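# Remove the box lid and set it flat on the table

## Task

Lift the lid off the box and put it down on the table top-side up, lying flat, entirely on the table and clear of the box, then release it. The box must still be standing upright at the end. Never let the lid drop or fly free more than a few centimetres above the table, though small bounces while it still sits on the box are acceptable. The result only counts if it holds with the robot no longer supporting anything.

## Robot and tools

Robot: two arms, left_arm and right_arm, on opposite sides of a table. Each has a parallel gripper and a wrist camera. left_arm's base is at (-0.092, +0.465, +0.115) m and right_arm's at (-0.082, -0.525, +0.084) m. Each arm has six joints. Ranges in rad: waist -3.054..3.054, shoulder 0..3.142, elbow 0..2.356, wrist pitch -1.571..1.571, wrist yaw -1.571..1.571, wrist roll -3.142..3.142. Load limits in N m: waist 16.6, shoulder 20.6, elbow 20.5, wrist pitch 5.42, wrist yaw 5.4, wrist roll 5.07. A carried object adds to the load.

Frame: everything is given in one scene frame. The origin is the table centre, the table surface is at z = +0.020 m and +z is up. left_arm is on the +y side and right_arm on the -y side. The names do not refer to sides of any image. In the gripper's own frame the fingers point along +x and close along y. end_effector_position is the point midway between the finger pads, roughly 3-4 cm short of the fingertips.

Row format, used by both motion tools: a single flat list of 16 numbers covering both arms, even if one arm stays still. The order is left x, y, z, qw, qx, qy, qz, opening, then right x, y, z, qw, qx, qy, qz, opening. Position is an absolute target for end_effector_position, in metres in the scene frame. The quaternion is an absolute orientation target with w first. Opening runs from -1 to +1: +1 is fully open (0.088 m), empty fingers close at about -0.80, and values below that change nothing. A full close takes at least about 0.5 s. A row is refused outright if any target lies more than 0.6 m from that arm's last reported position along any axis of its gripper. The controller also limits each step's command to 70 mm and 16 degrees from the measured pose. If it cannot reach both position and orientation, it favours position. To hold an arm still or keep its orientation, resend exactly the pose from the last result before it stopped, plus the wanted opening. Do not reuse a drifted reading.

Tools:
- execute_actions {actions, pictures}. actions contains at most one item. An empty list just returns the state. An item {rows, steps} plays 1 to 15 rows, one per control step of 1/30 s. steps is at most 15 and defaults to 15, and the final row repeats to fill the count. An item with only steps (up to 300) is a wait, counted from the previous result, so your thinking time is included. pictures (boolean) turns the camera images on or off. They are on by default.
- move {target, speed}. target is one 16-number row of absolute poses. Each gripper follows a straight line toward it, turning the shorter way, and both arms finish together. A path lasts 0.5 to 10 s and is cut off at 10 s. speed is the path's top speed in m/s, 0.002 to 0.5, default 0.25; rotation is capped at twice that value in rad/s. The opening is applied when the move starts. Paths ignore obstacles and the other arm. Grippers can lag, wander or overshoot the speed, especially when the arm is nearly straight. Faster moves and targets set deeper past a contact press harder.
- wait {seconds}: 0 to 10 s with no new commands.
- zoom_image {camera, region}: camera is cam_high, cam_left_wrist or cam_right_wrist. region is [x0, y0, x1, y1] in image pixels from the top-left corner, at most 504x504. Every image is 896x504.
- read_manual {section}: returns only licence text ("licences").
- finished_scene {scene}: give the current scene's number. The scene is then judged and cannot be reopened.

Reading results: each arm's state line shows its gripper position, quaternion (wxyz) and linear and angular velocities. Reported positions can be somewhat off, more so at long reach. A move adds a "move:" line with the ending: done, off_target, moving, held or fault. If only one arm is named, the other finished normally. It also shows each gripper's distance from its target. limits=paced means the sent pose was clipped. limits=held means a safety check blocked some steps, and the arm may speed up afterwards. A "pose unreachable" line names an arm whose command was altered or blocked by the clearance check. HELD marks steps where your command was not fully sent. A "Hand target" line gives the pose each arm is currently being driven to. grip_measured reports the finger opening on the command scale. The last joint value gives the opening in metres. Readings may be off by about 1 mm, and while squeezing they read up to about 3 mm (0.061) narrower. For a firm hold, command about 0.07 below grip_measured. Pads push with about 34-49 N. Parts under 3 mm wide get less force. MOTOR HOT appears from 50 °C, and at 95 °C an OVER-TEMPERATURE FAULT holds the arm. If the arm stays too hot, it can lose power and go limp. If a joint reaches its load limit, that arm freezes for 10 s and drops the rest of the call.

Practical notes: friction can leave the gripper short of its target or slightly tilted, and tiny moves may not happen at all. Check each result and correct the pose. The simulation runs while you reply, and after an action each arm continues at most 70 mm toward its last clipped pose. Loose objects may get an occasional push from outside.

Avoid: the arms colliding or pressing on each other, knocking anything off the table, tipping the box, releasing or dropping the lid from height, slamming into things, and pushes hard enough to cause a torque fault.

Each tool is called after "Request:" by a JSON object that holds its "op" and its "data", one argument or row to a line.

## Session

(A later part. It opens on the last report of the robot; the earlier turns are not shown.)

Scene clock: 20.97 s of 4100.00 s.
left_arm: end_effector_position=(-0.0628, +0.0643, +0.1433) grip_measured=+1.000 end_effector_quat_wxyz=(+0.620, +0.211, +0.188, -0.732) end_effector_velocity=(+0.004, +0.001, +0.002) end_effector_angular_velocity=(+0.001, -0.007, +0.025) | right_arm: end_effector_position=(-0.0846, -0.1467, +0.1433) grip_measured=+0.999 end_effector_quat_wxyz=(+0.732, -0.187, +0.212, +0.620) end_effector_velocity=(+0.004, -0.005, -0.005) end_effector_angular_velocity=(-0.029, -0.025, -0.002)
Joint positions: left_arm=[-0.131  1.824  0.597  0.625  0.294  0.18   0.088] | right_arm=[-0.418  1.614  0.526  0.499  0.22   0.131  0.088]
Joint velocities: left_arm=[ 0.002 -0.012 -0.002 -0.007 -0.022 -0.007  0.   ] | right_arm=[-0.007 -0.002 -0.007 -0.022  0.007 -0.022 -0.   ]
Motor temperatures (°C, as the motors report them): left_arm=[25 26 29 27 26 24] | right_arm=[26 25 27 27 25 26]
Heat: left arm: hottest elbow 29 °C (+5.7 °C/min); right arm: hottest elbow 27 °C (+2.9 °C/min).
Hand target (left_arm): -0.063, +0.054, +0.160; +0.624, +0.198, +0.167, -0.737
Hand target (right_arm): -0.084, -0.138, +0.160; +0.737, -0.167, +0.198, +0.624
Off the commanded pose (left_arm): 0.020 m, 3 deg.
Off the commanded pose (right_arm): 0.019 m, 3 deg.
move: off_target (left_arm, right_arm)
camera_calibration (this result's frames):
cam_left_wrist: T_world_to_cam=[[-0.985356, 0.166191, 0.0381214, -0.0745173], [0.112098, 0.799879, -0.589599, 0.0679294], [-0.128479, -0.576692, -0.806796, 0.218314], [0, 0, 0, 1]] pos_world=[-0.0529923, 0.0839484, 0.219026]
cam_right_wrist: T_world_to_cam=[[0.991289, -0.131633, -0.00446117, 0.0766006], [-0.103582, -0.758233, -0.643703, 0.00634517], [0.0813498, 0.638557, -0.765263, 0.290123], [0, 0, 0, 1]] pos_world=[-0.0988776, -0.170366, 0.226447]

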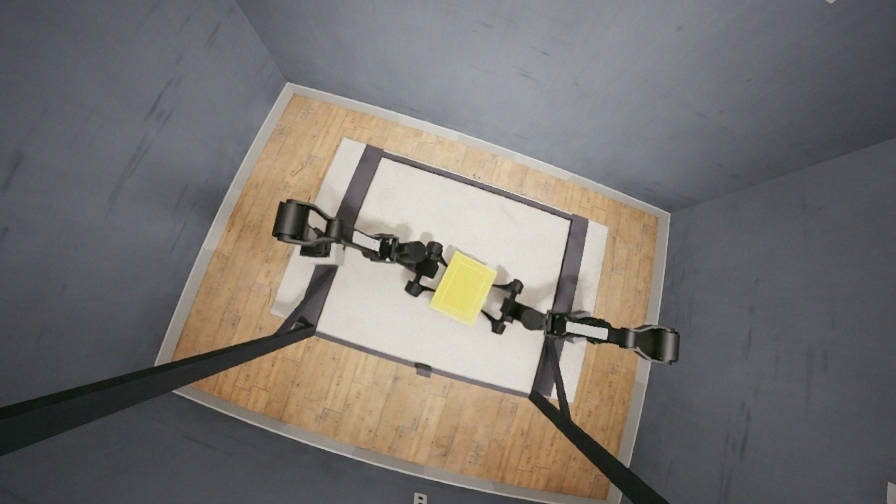

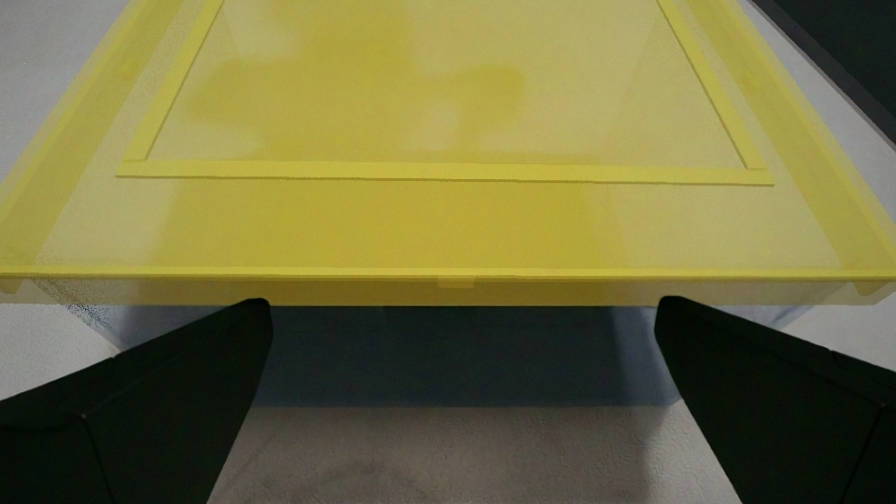

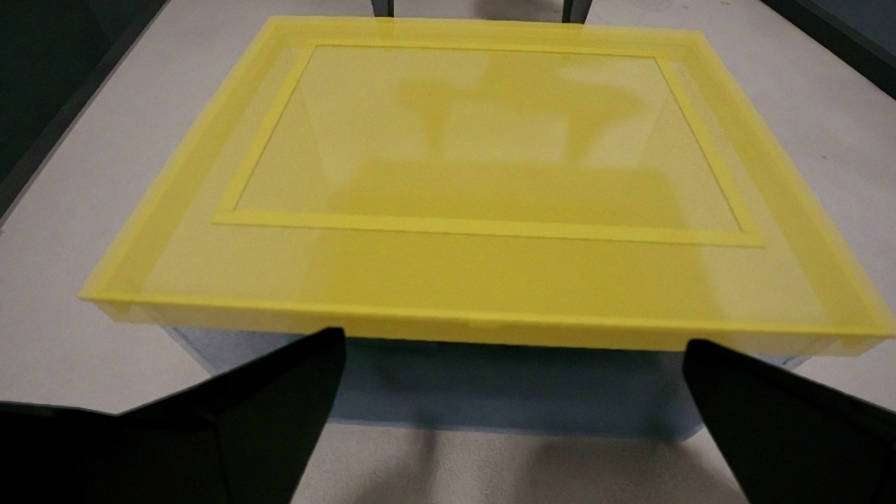

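Request:
{"op": "move", "data": {
  "target": [-0.06,0.085,0.14,0.646,0,0,-0.763,1,-0.086,-0.168,0.14,0.763,0,0,0.646,1],
  "speed": 0.15
}}

Request:
{"op": "move", "data": {
  "target": [-0.06,0.085,0.1,0.646,0,0,-0.763,1,-0.086,-0.168,0.1,0.763,0,0,0.646,1],
  "speed": 0.1
}}

Request:
{"op": "move", "data": {
  "target": [-0.063,0.052,0.1,0.646,0,0,-0.763,1,-0.084,-0.136,0.1,0.763,0,0,0.646,1],
  "speed": 0.03
}}

Request:
{"op": "move", "data": {
  "target": [-0.063,0.052,0.135,0.646,0,0,-0.763,1,-0.084,-0.136,0.135,0.763,0,0,0.646,1],
  "speed": 0.015
}}

Scene clock: 24.70 s of 4100.00 s.
left_arm: end_effector_position=(-0.0603, +0.0821, +0.1463) grip_measured=+1.000 end_effector_quat_wxyz=(+0.632, +0.065, +0.055, -0.770) end_effector_velocity=(+0.001, +0.004, -0.005) end_effector_angular_velocity=(+0.029, +0.032, -0.006) | right_arm: end_effector_position=(-0.0858, -0.1665, +0.1434) grip_measured=+0.999 end_effector_quat_wxyz=(+0.764, -0.050, +0.058, +0.640) end_effector_velocity=(-0.001, -0.001, -0.001) end_effector_angular_velocity=(-0.006, +0.005, -0.001)
Joint positions: left_arm=[-0.061  2.167  0.399  1.578  0.442  0.079  0.088] | right_arm=[-0.372  1.991  0.257  1.572  0.311  0.048  0.088]
Joint velocities: left_arm=[ 0.012 -0.002 -0.007 -0.022  0.022 -0.022  0.   ] | right_arm=[ 0.007 -0.002 -0.002 -0.007  0.007  0.007 -0.   ]
Motor temperatures (°C, as the motors report them): left_arm=[25 26 29 27 26 24] | right_arm=[26 25 27 27 25 26]
Heat: left arm: hottest elbow 29 °C (+4.9 °C/min); right arm: hottest elbow 27 °C (+2.4 °C/min).
Hand target (left_arm): -0.060, +0.085, +0.142; +0.631, +0.069, +0.061, -0.771
Hand target (right_arm): -0.086, -0.168, +0.142; +0.765, -0.052, +0.059, +0.639
Off the commanded pose (left_arm): 0.007 m, 10 deg.
Off the commanded pose (right_arm): 0.004 m, 9 deg.
joint sent to its limit (left arm) — the command would take joint 4 (wrist pitch) past its upper limit, so that joint was sent only as far as its limit.
joint sent to its limit (right arm) — the command would take joint 4 (wrist pitch) past its upper limit, so that joint was sent only as far as its limit.
move: off_target (left_arm, right_arm)
camera_calibration (this result's frames):
cam_left_wrist: T_world_to_cam=[[-0.977248, 0.210954, 0.0220245, -0.0759885], [0.0896364, 0.504877, -0.858525, 0.117348], [-0.192229, -0.837017, -0.512299, 0.205715], [0, 0, 0, 1]] pos_world=[-0.045234, 0.12897, 0.207807]
cam_right_wrist: T_world_to_cam=[[0.989949, -0.141417, -0.00120845, 0.073007], [-0.0628738, -0.432442, -0.899467, 0.0856382], [0.126678, 0.890503, -0.436987, 0.301715], [0, 0, 0, 1]] pos_world=[-0.105109, -0.22132, 0.208963]

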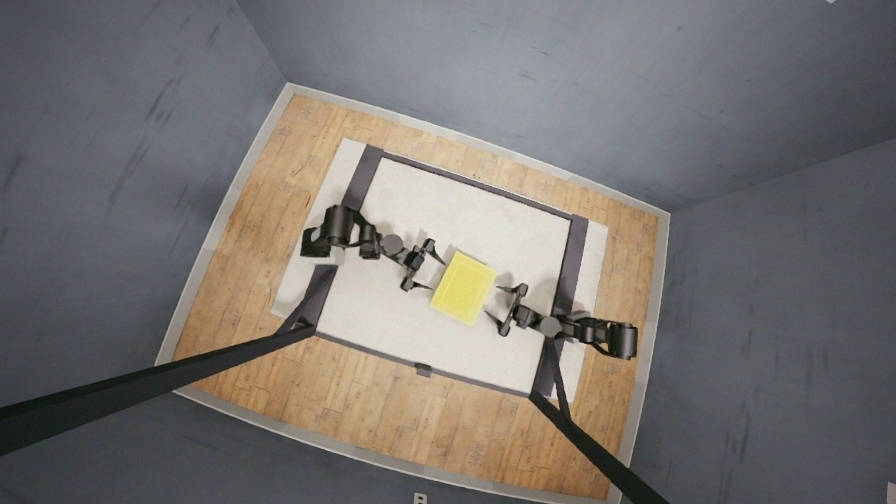

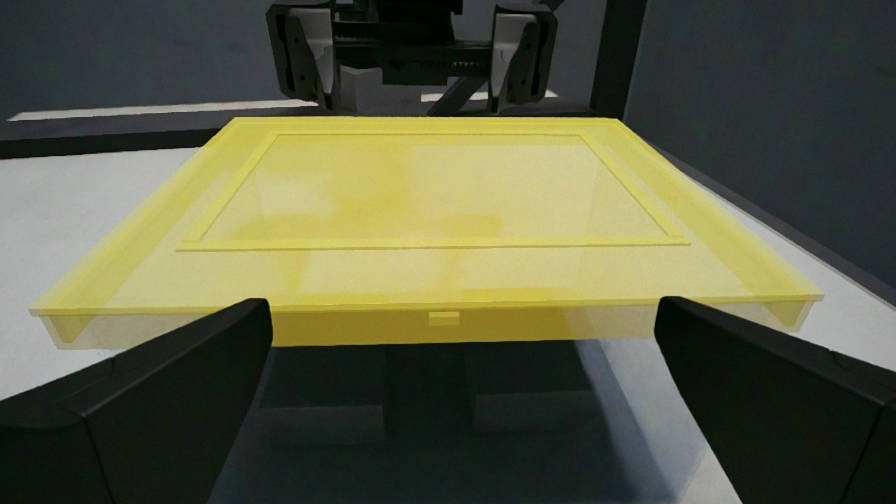

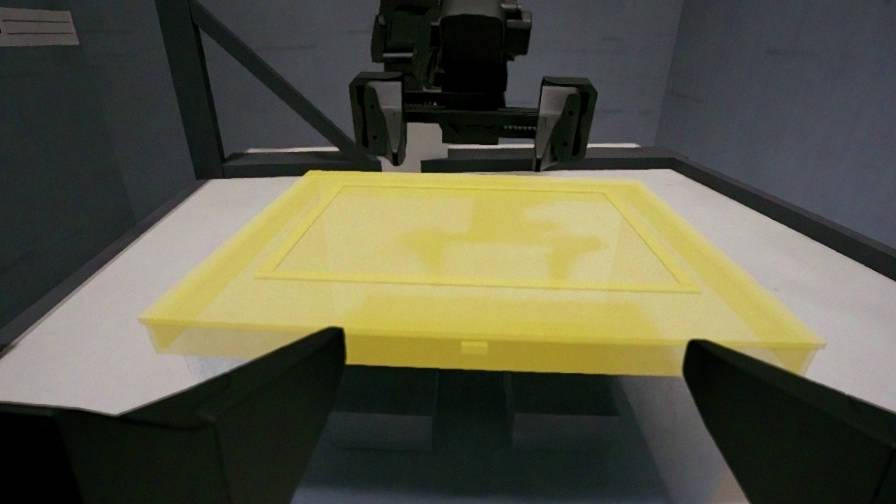

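Scene clock: 25.97 s of 4100.00 s.
left_arm: end_effector_position=(-0.0611, +0.0852, +0.1033) grip_measured=+1.000 end_effector_quat_wxyz=(+0.616, +0.097, +0.085, -0.777) end_effector_velocity=(+0.002, +0.000, -0.004) end_effector_angular_velocity=(+0.010, -0.002, -0.002) | right_arm: end_effector_position=(-0.0857, -0.1689, +0.1014) grip_measured=+0.999 end_effector_quat_wxyz=(+0.768, -0.086, +0.098, +0.627) end_effector_velocity=(-0.002, -0.000, -0.002) end_effector_angular_velocity=(-0.001, +0.005, -0.002)
Joint positions: left_arm=[-0.048  2.31   0.438  1.579  0.479  0.126  0.088] | right_arm=[-0.358  2.135  0.284  1.573  0.344  0.086  0.088]
Joint velocities: left_arm=[ 0.007  0.012  0.007 -0.007  0.007  0.007  0.   ] | right_arm=[ 0.007  0.012  0.002  0.007  0.007  0.007 -0.   ]
Motor temperatures (°C, as the motors report them): left_arm=[25 27 29 28 26 24] | right_arm=[26 25 27 27 25 26]
Heat: left arm: hottest elbow 29 °C (+4.6 °C/min); right arm: hottest elbow 27 °C (+2.3 °C/min).
Hand target (left_arm): -0.060, +0.085, +0.100; +0.615, +0.100, +0.085, -0.778
Hand target (right_arm): -0.086, -0.168, +0.101; +0.770, -0.084, +0.099, +0.625
Off the commanded pose (left_arm): 0.004 m, 15 deg.
Off the commanded pose (right_arm): 0.002 m, 15 deg.
joint sent to its limit (left arm) — the command would take joint 4 (wrist pitch) past its upper limit, so that joint was sent only as far as its limit.
joint sent to its limit (right arm) — the command would take joint 4 (wrist pitch) past its upper limit, so that joint was sent only as far as its limit.
move: off_target (left_arm, right_arm)
camera_calibration (this result's frames):
cam_left_wrist: T_world_to_cam=[[-0.970167, 0.240151, 0.0332173, -0.0796814], [0.114702, 0.575387, -0.809798, 0.0694617], [-0.213587, -0.781829, -0.585768, 0.187787], [0, 0, 0, 1]] pos_world=[-0.045163, 0.125985, 0.168896]
cam_right_wrist: T_world_to_cam=[[0.98593, -0.16713, 0.00315465, 0.0673268], [-0.0861375, -0.524133, -0.847269, 0.024079], [0.143258, 0.835076, -0.531154, 0.287087], [0, 0, 0, 1]] pos_world=[-0.105433, -0.215867, 0.172677]

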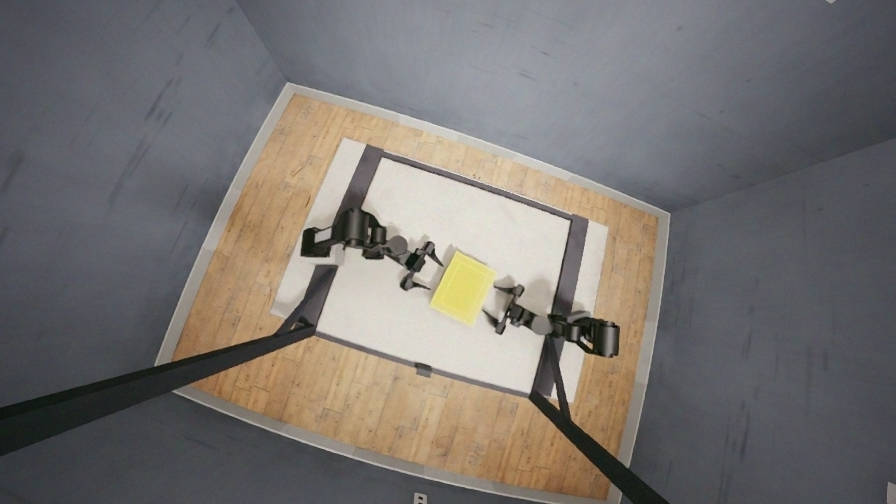

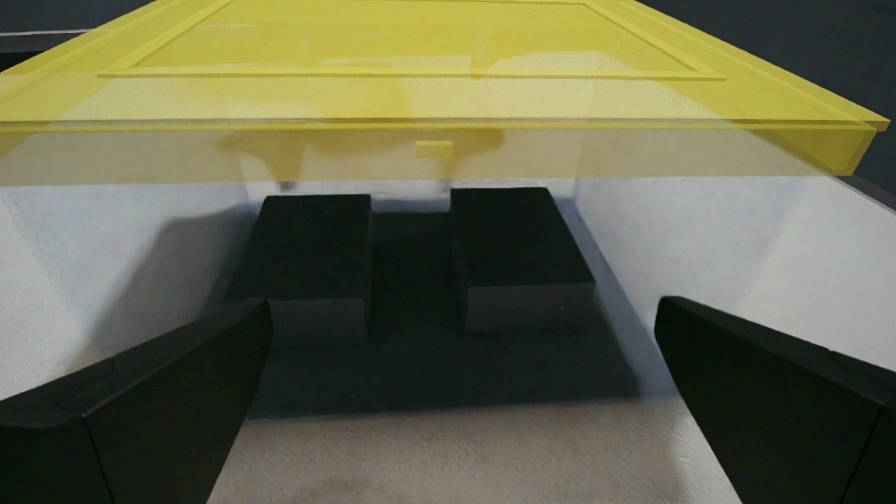

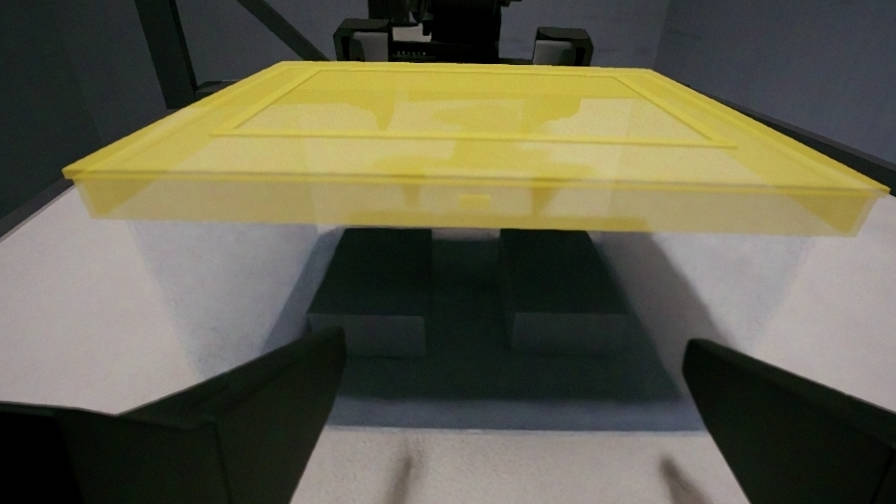

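Scene clock: 30.67 s of 4100.00 s.
left_arm: end_effector_position=(-0.0593, +0.0624, +0.1030) grip_measured=+1.000 end_effector_quat_wxyz=(+0.627, +0.088, +0.070, -0.771) end_effector_velocity=(-0.000, +0.001, -0.004) end_effector_angular_velocity=(+0.023, +0.010, +0.006) | right_arm: end_effector_position=(-0.0864, -0.1466, +0.1006) grip_measured=+0.999 end_effector_quat_wxyz=(+0.767, -0.073, +0.087, +0.632) end_effector_velocity=(-0.000, -0.001, -0.001) end_effector_angular_velocity=(-0.009, -0.006, +0.006)
Joint positions: left_arm=[-0.075  2.352  0.523  1.58   0.432  0.108  0.088] | right_arm=[-0.374  2.188  0.37   1.578  0.321  0.076  0.088]
Joint velocities: left_arm=[-0.002 -0.002 -0.002 -0.022 -0.007 -0.007  0.   ] | right_arm=[-0.002 -0.002 -0.002 -0.007 -0.007 -0.007 -0.   ]
Motor temperatures (°C, as the motors report them): left_arm=[25 27 29 28 26 25] | right_arm=[26 25 27 27 25 26]
Heat: left arm: hottest elbow 29 °C (+3.9 °C/min); right arm: hottest elbow 27 °C (+2.0 °C/min).
Hand target (left_arm): -0.063, +0.052, +0.100; +0.623, +0.081, +0.069, -0.775
Hand target (right_arm): -0.084, -0.136, +0.100; +0.769, -0.069, +0.081, +0.630
Off the commanded pose (left_arm): 0.011 m, 13 deg.
Off the commanded pose (right_arm): 0.011 m, 13 deg.
joint sent to its limit (left arm) — the command would take joint 4 (wrist pitch) past its upper limit, so that joint was sent only as far as its limit.
joint sent to its limit (right arm) — the command would take joint 4 (wrist pitch) past its upper limit, so that joint was sent only as far as its limit.
move: off_target (left_arm, right_arm)
camera_calibration (this result's frames):
cam_left_wrist: T_world_to_cam=[[-0.975555, 0.218969, 0.0185647, -0.0699664], [0.107308, 0.548391, -0.829308, 0.0854221], [-0.191773, -0.807044, -0.558483, 0.170148], [0, 0, 0, 1]] pos_world=[-0.0447928, 0.105792, 0.167165]
cam_right_wrist: T_world_to_cam=[[0.987333, -0.158624, -0.00359805, 0.0738393], [-0.0828244, -0.495922, -0.864408, 0.0412077], [0.135331, 0.853756, -0.502778, 0.267348], [0, 0, 0, 1]] pos_world=[-0.105671, -0.196101, 0.170302]

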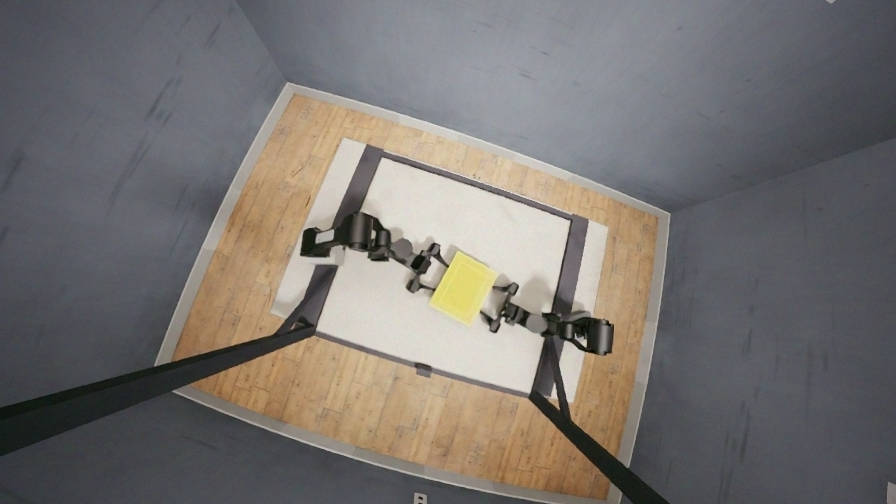

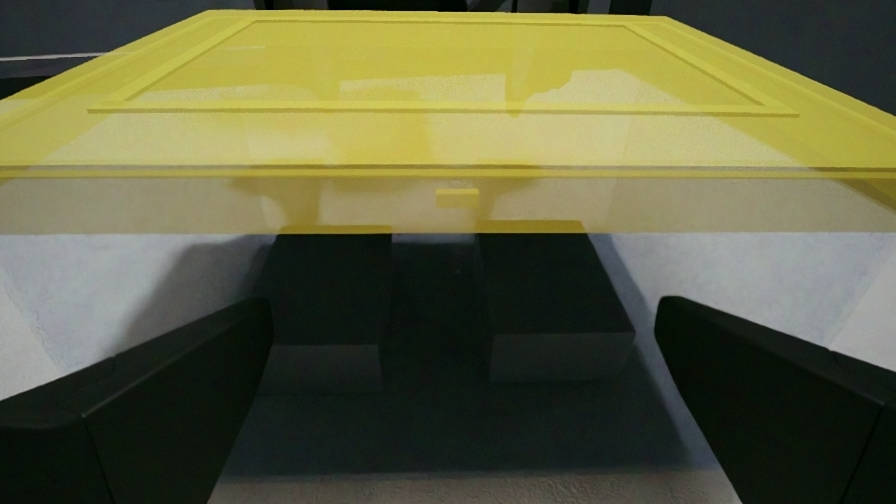

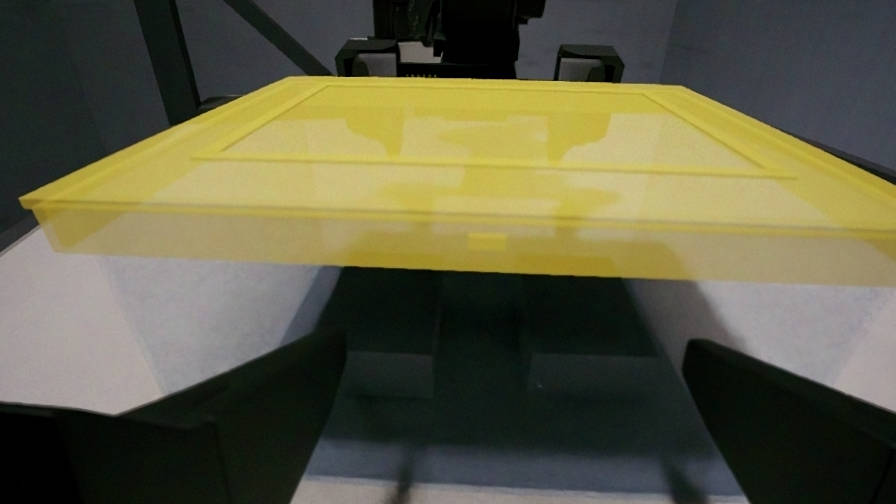

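Scene clock: 38.57 s of 4100.00 s.
left_arm: end_effector_position=(-0.0605, +0.0617, +0.1126) grip_measured=+1.000 end_effector_quat_wxyz=(+0.634, +0.075, +0.081, -0.765) end_effector_velocity=(-0.000, +0.001, -0.001) end_effector_angular_velocity=(+0.009, +0.007, +0.006) | right_arm: end_effector_position=(-0.0849, -0.1462, +0.1107) grip_measured=+0.999 end_effector_quat_wxyz=(+0.764, -0.078, +0.076, +0.636) end_effector_velocity=(+0.002, +0.000, +0.004) end_effector_angular_velocity=(+0.005, -0.032, +0.008)
Joint positions: left_arm=[-0.087  2.307  0.509  1.558  0.406  0.067  0.088] | right_arm=[-0.385  2.139  0.36   1.552  0.303  0.046  0.088]
Joint velocities: left_arm=[-0.002 -0.002 -0.002 -0.007 -0.007 -0.007  0.   ] | right_arm=[-0.007 -0.007 -0.002  0.007 -0.007 -0.037 -0.   ]
Motor temperatures (°C, as the motors report them): left_arm=[25 29 29 29 26 25] | right_arm=[26 27 27 29 25 26]
Heat: left arm: hottest shoulder 29 °C (+3.1 °C/min); right arm: hottest wrist pitch 29 °C (+4.7 °C/min).
Hand target (left_arm): -0.063, +0.052, +0.135; +0.633, +0.057, +0.049, -0.771
Hand target (right_arm): -0.084, -0.136, +0.135; +0.767, -0.044, +0.051, +0.638
Off the commanded pose (left_arm): 0.025 m, 13 deg.
Off the commanded pose (right_arm): 0.026 m, 12 deg.
joint sent to its limit (left arm) — the command would take joint 4 (wrist pitch) past its upper limit, so that joint was sent only as far as its limit.
joint sent to its limit (right arm) — the command would take joint 4 (wrist pitch) past its upper limit, so that joint was sent only as far as its limit.
move: off_target (left_arm, right_arm)
camera_calibration (this result's frames):
cam_left_wrist: T_world_to_cam=[[-0.979168, 0.197093, 0.0488397, -0.0734067], [0.0694303, 0.551006, -0.831608, 0.0916431], [-0.190815, -0.810892, -0.553212, 0.174471], [0, 0, 0, 1]] pos_world=[-0.0449486, 0.105449, 0.176316]
cam_right_wrist: T_world_to_cam=[[0.989202, -0.145525, 0.0173742, 0.0721975], [-0.0567953, -0.489923, -0.869914, 0.0539054], [0.135106, 0.859533, -0.492898, 0.271655], [0, 0, 0, 1]] pos_world=[-0.105059, -0.196581, 0.179537]

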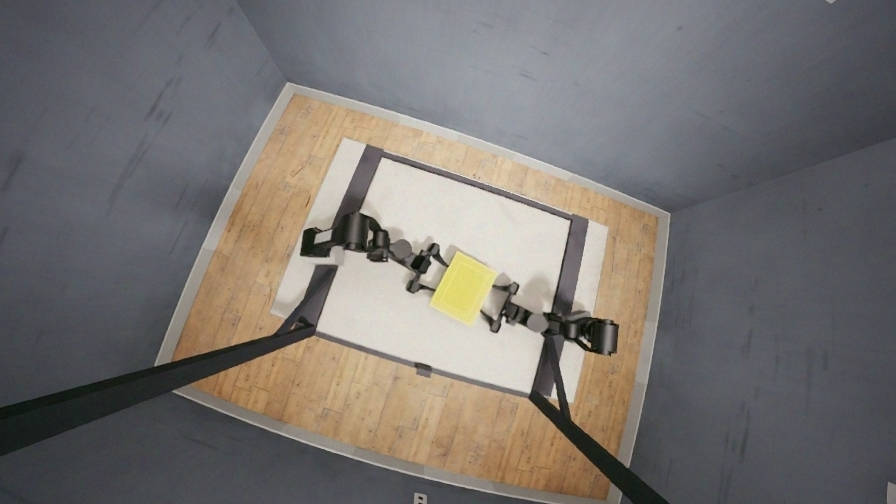

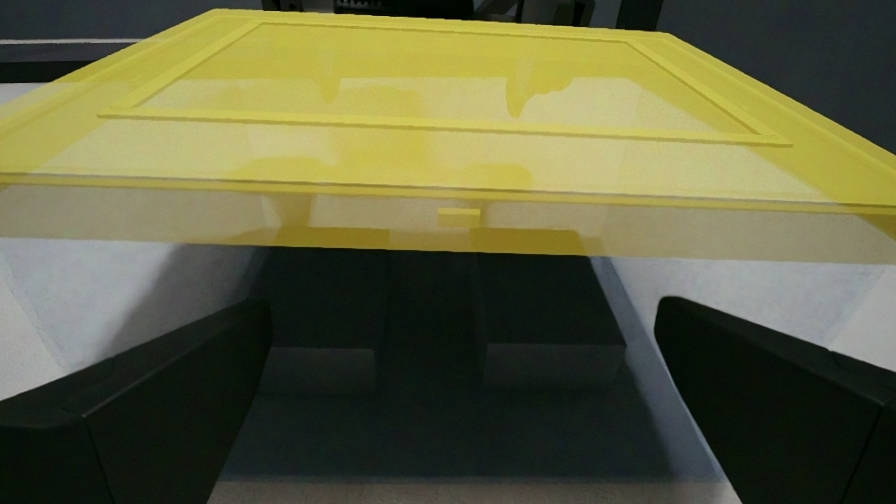

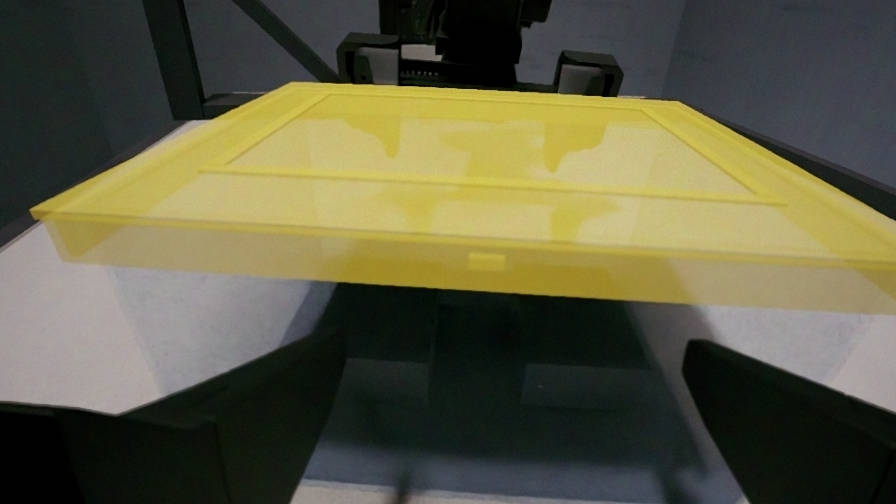

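Request:
{"op": "move", "data": {
  "target": [-0.061,0.066,0.11,0.641,0.093,0.079,-0.757,1,-0.085,-0.15,0.108,0.757,-0.079,0.093,0.641,1],
  "speed": 0.03
}}

Request:
{"op": "move", "data": {
  "target": [-0.061,0.063,0.142,0.641,0.093,0.079,-0.757,1,-0.085,-0.147,0.14,0.757,-0.079,0.093,0.641,1],
  "speed": 0.015
}}

Scene clock: 40.33 s of 4100.00 s.
left_arm: end_effector_position=(-0.0603, +0.0651, +0.1090) grip_measured=+1.000 end_effector_quat_wxyz=(+0.641, +0.090, +0.081, -0.758) end_effector_velocity=(+0.002, +0.003, -0.005) end_effector_angular_velocity=(+0.029, +0.007, +0.021) | right_arm: end_effector_position=(-0.0852, -0.1496, +0.1066) grip_measured=+0.999 end_effector_quat_wxyz=(+0.758, -0.082, +0.091, +0.640) end_effector_velocity=(-0.000, +0.000, +0.002) end_effector_angular_velocity=(+0.008, +0.013, +0.012)
Joint positions: left_arm=[-0.096  2.3    0.494  1.545  0.373  0.089  0.088] | right_arm=[-0.392  2.124  0.348  1.52   0.279  0.065  0.088]
Joint velocities: left_arm=[-0.002 -0.002 -0.007 -0.022 -0.022 -0.007  0.   ] | right_arm=[-0.007 -0.002 -0.002  0.007 -0.022  0.007 -0.   ]
Motor temperatures (°C, as the motors report them): left_arm=[25 30 29 30 26 25] | right_arm=[26 27 27 29 25 26]
Heat: left arm: hottest shoulder 30 °C (+4.5 °C/min); right arm: hottest wrist pitch 29 °C (+4.5 °C/min).
Hand target (left_arm): -0.061, +0.066, +0.110; +0.641, +0.093, +0.079, -0.757
Hand target (right_arm): -0.085, -0.150, +0.108; +0.757, -0.079, +0.093, +0.641
Off the commanded pose (left_arm): 0.001 m, 0 deg.
Off the commanded pose (right_arm): 0.001 m, 0 deg.
move: done
camera_calibration (this result's frames):
cam_left_wrist: T_world_to_cam=[[-0.983412, 0.179148, 0.0283951, -0.0705993], [0.0797846, 0.567824, -0.819274, 0.0849269], [-0.162895, -0.803419, -0.572699, 0.178585], [0, 0, 0, 1]] pos_world=[-0.0471136, 0.107902, 0.173858]
cam_right_wrist: T_world_to_cam=[[0.990987, -0.133951, 0.00126273, 0.0756761], [-0.0682919, -0.513296, -0.85549, 0.0426955], [0.115242, 0.847694, -0.517817, 0.271716], [0, 0, 0, 1]] pos_world=[-0.103391, -0.19828, 0.177129]

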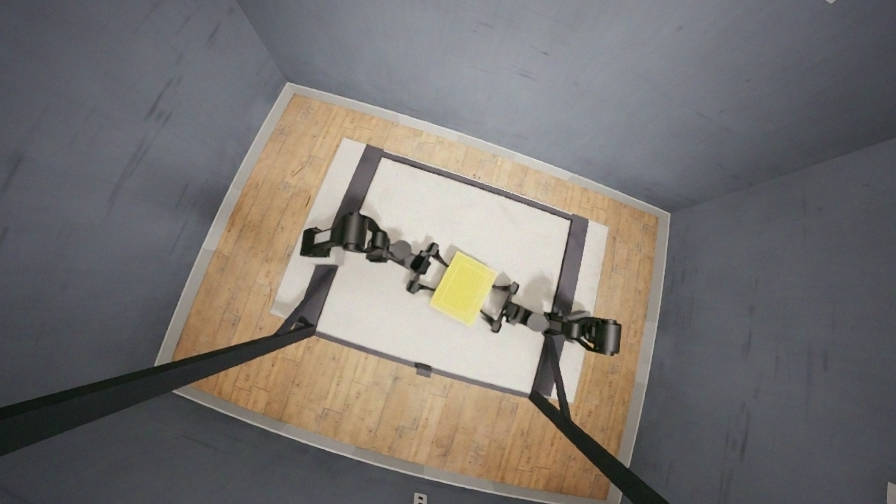

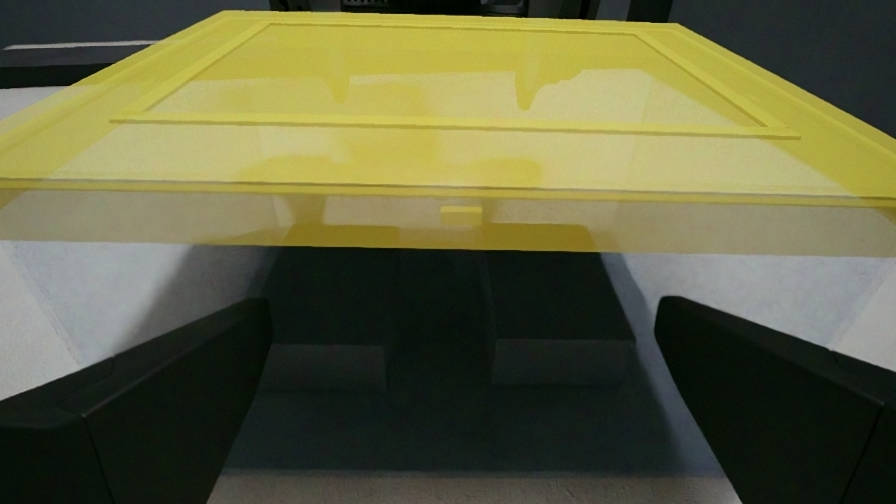

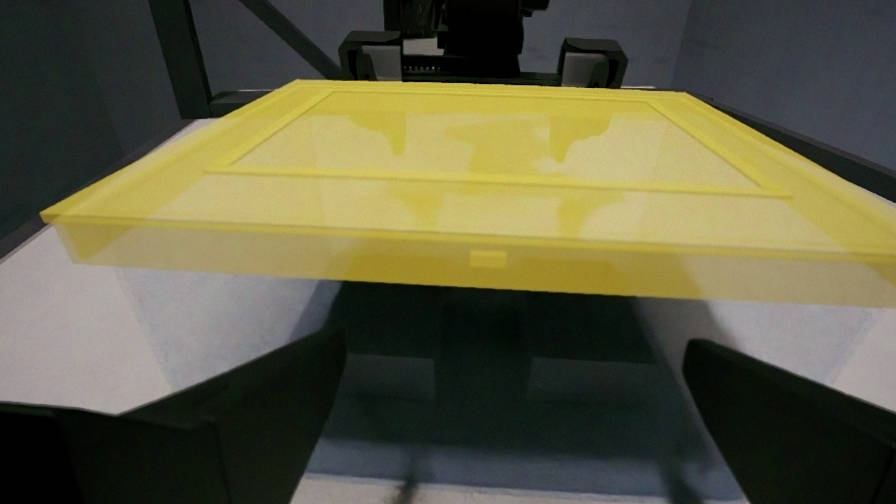

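Scene clock: 42.80 s of 4100.00 s.
left_arm: end_effector_position=(-0.0595, +0.0660, +0.1281) grip_measured=+1.000 end_effector_quat_wxyz=(+0.642, +0.103, +0.096, -0.754) end_effector_velocity=(-0.003, +0.002, +0.000) end_effector_angular_velocity=(+0.013, +0.012, -0.007) | right_arm: end_effector_position=(-0.0860, -0.1499, +0.1260) grip_measured=+0.999 end_effector_quat_wxyz=(+0.754, -0.096, +0.105, +0.641) end_effector_velocity=(+0.002, -0.001, +0.003) end_effector_angular_velocity=(-0.006, -0.023, -0.003)
Joint positions: left_arm=[-0.098  2.143  0.472  1.368  0.361  0.097  0.088] | right_arm=[-0.394  1.935  0.345  1.293  0.27   0.07   0.088]
Joint velocities: left_arm=[-0.002 -0.017 -0.007 -0.022  0.007 -0.007  0.   ] | right_arm=[-0.002 -0.022 -0.002 -0.022  0.007 -0.022 -0.   ]
Motor temperatures (°C, as the motors report them): left_arm=[25 30 29 30 26 25] | right_arm=[26 27 27 29 25 26]
Heat: left arm: hottest shoulder 30 °C (+4.2 °C/min); right arm: hottest wrist pitch 29 °C (+4.2 °C/min).
Hand target (left_arm): -0.061, +0.063, +0.142; +0.641, +0.093, +0.079, -0.758
Hand target (right_arm): -0.085, -0.147, +0.139; +0.758, -0.079, +0.093, +0.641
Off the commanded pose (left_arm): 0.014 m, 2 deg.
Off the commanded pose (right_arm): 0.014 m, 2 deg.
move: off_target (left_arm, right_arm)
camera_calibration (this result's frames):
cam_left_wrist: T_world_to_cam=[[-0.984841, 0.170095, 0.0339867, -0.0707335], [0.0762664, 0.600607, -0.795899, 0.0946918], [-0.155791, -0.781242, -0.604475, 0.193425], [0, 0, 0, 1]] pos_world=[-0.0467491, 0.106271, 0.19469]
cam_right_wrist: T_world_to_cam=[[0.991799, -0.127762, 0.00339143, 0.0770925], [-0.0677104, -0.547761, -0.83389, 0.0512237], [0.108397, 0.826822, -0.55192, 0.282781], [0, 0, 0, 1]] pos_world=[-0.103645, -0.195901, 0.198526]

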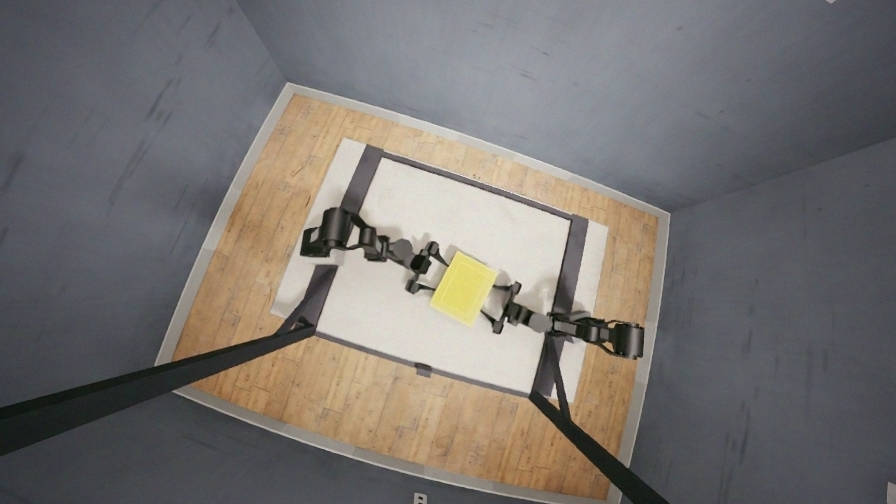

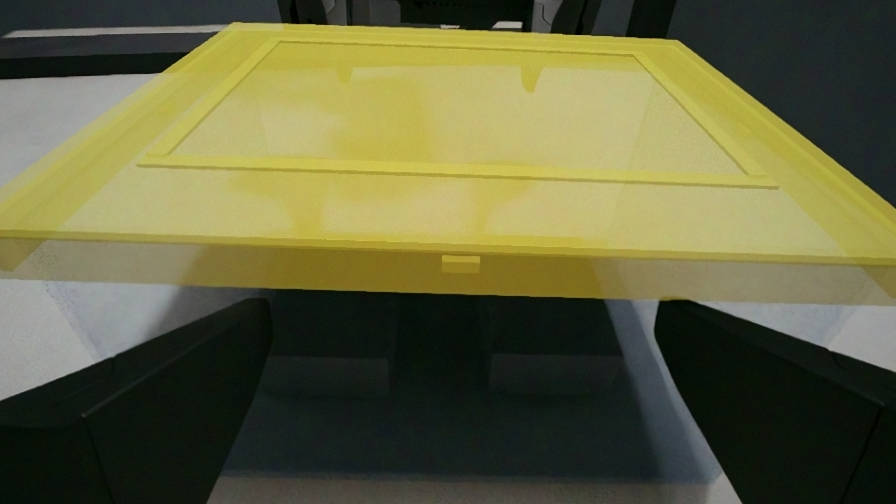

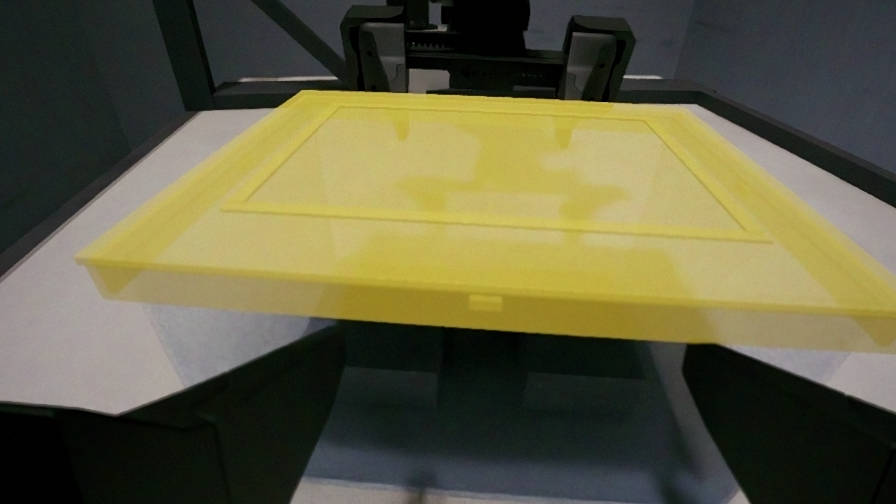

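Request:
{"op": "move", "data": {
  "target": [-0.061,0.059,0.162,0.645,0.053,0.045,-0.761,1,-0.085,-0.143,0.16,0.761,-0.045,0.053,0.645,1],
  "speed": 0.01
}}

Scene clock: 51.40 s of 4100.00 s.
left_arm: end_effector_position=(-0.0599, +0.0610, +0.1563) grip_measured=+1.000 end_effector_quat_wxyz=(+0.646, +0.059, +0.051, -0.759) end_effector_velocity=(+0.002, -0.000, +0.002) end_effector_angular_velocity=(-0.003, +0.016, +0.023) | right_arm: end_effector_position=(-0.0857, -0.1456, +0.1524) grip_measured=+0.999 end_effector_quat_wxyz=(+0.759, -0.054, +0.061, +0.646) end_effector_velocity=(+0.000, -0.002, +0.000) end_effector_angular_velocity=(+0.003, +0.009, +0.004)
Joint positions: left_arm=[-0.097  2.138  0.467  1.504  0.372  0.061  0.088] | right_arm=[-0.394  1.932  0.338  1.424  0.274  0.043  0.088]
Joint velocities: left_arm=[-0.002 -0.002 -0.002  0.007 -0.022 -0.022  0.   ] | right_arm=[-0.002 -0.002 -0.007  0.007 -0.007  0.007 -0.   ]
Motor temperatures (°C, as the motors report them): left_arm=[25 31 29 31 26 25] | right_arm=[26 28 26 30 25 26]
Heat: left arm: hottest shoulder 31 °C (+4.7 °C/min); right arm: hottest wrist pitch 30 °C (+4.7 °C/min).
Hand target (left_arm): -0.061, +0.059, +0.162; +0.645, +0.053, +0.045, -0.761
Hand target (right_arm): -0.085, -0.143, +0.160; +0.761, -0.045, +0.053, +0.645
Off the commanded pose (left_arm): 0.006 m, 1 deg.
Off the commanded pose (right_arm): 0.008 m, 1 deg.
move: done
camera_calibration (this result's frames):
cam_left_wrist: T_world_to_cam=[[-0.984173, 0.176081, 0.0199564, -0.069279], [0.070912, 0.494529, -0.866263, 0.137334], [-0.162401, -0.851138, -0.499189, 0.19385], [0, 0, 0, 1]] pos_world=[-0.0464396, 0.109277, 0.217118]
cam_right_wrist: T_world_to_cam=[[0.991979, -0.126406, 0.0000600394, 0.0780306], [-0.0563441, -0.442589, -0.894953, 0.101166], [0.113154, 0.887771, -0.446161, 0.286884], [0, 0, 0, 1]] pos_world=[-0.104167, -0.200049, 0.21853]

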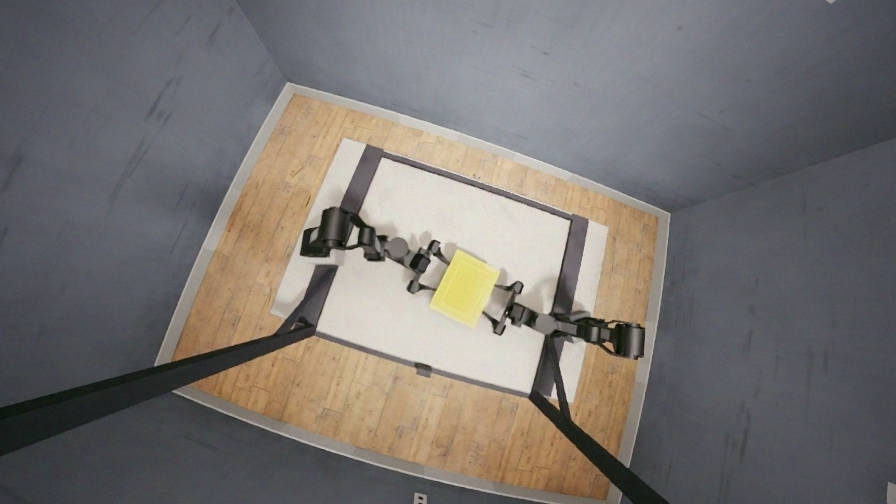

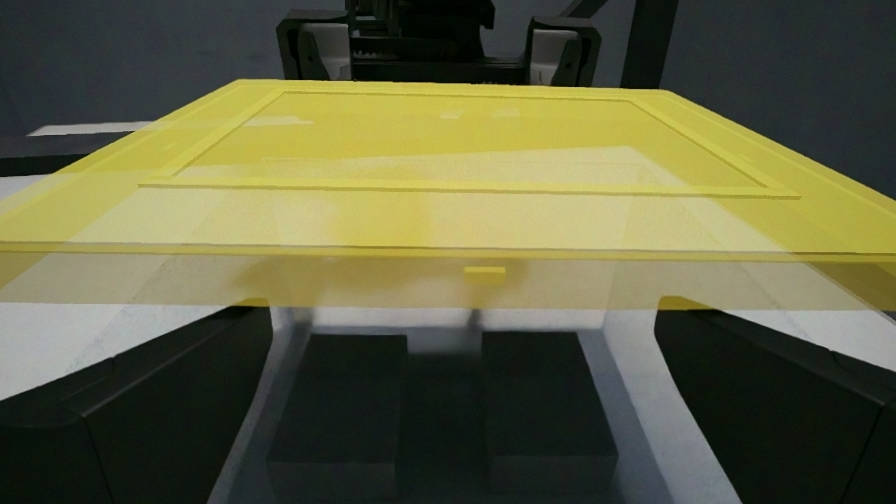

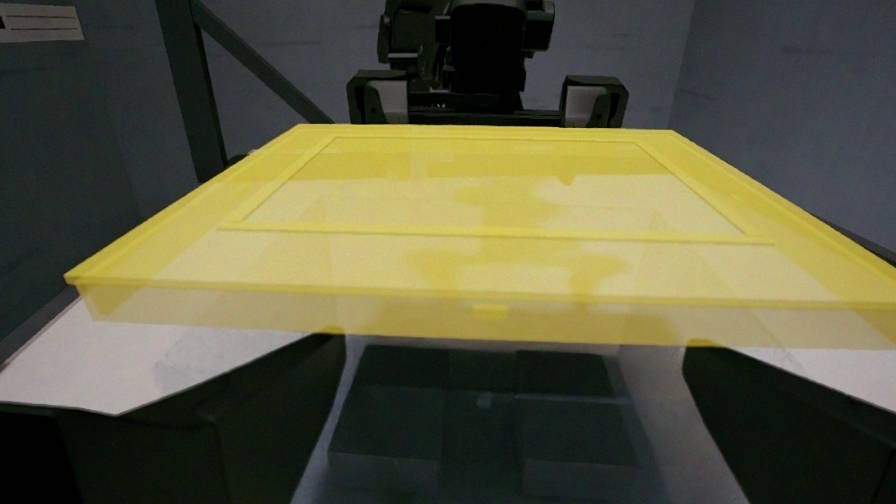

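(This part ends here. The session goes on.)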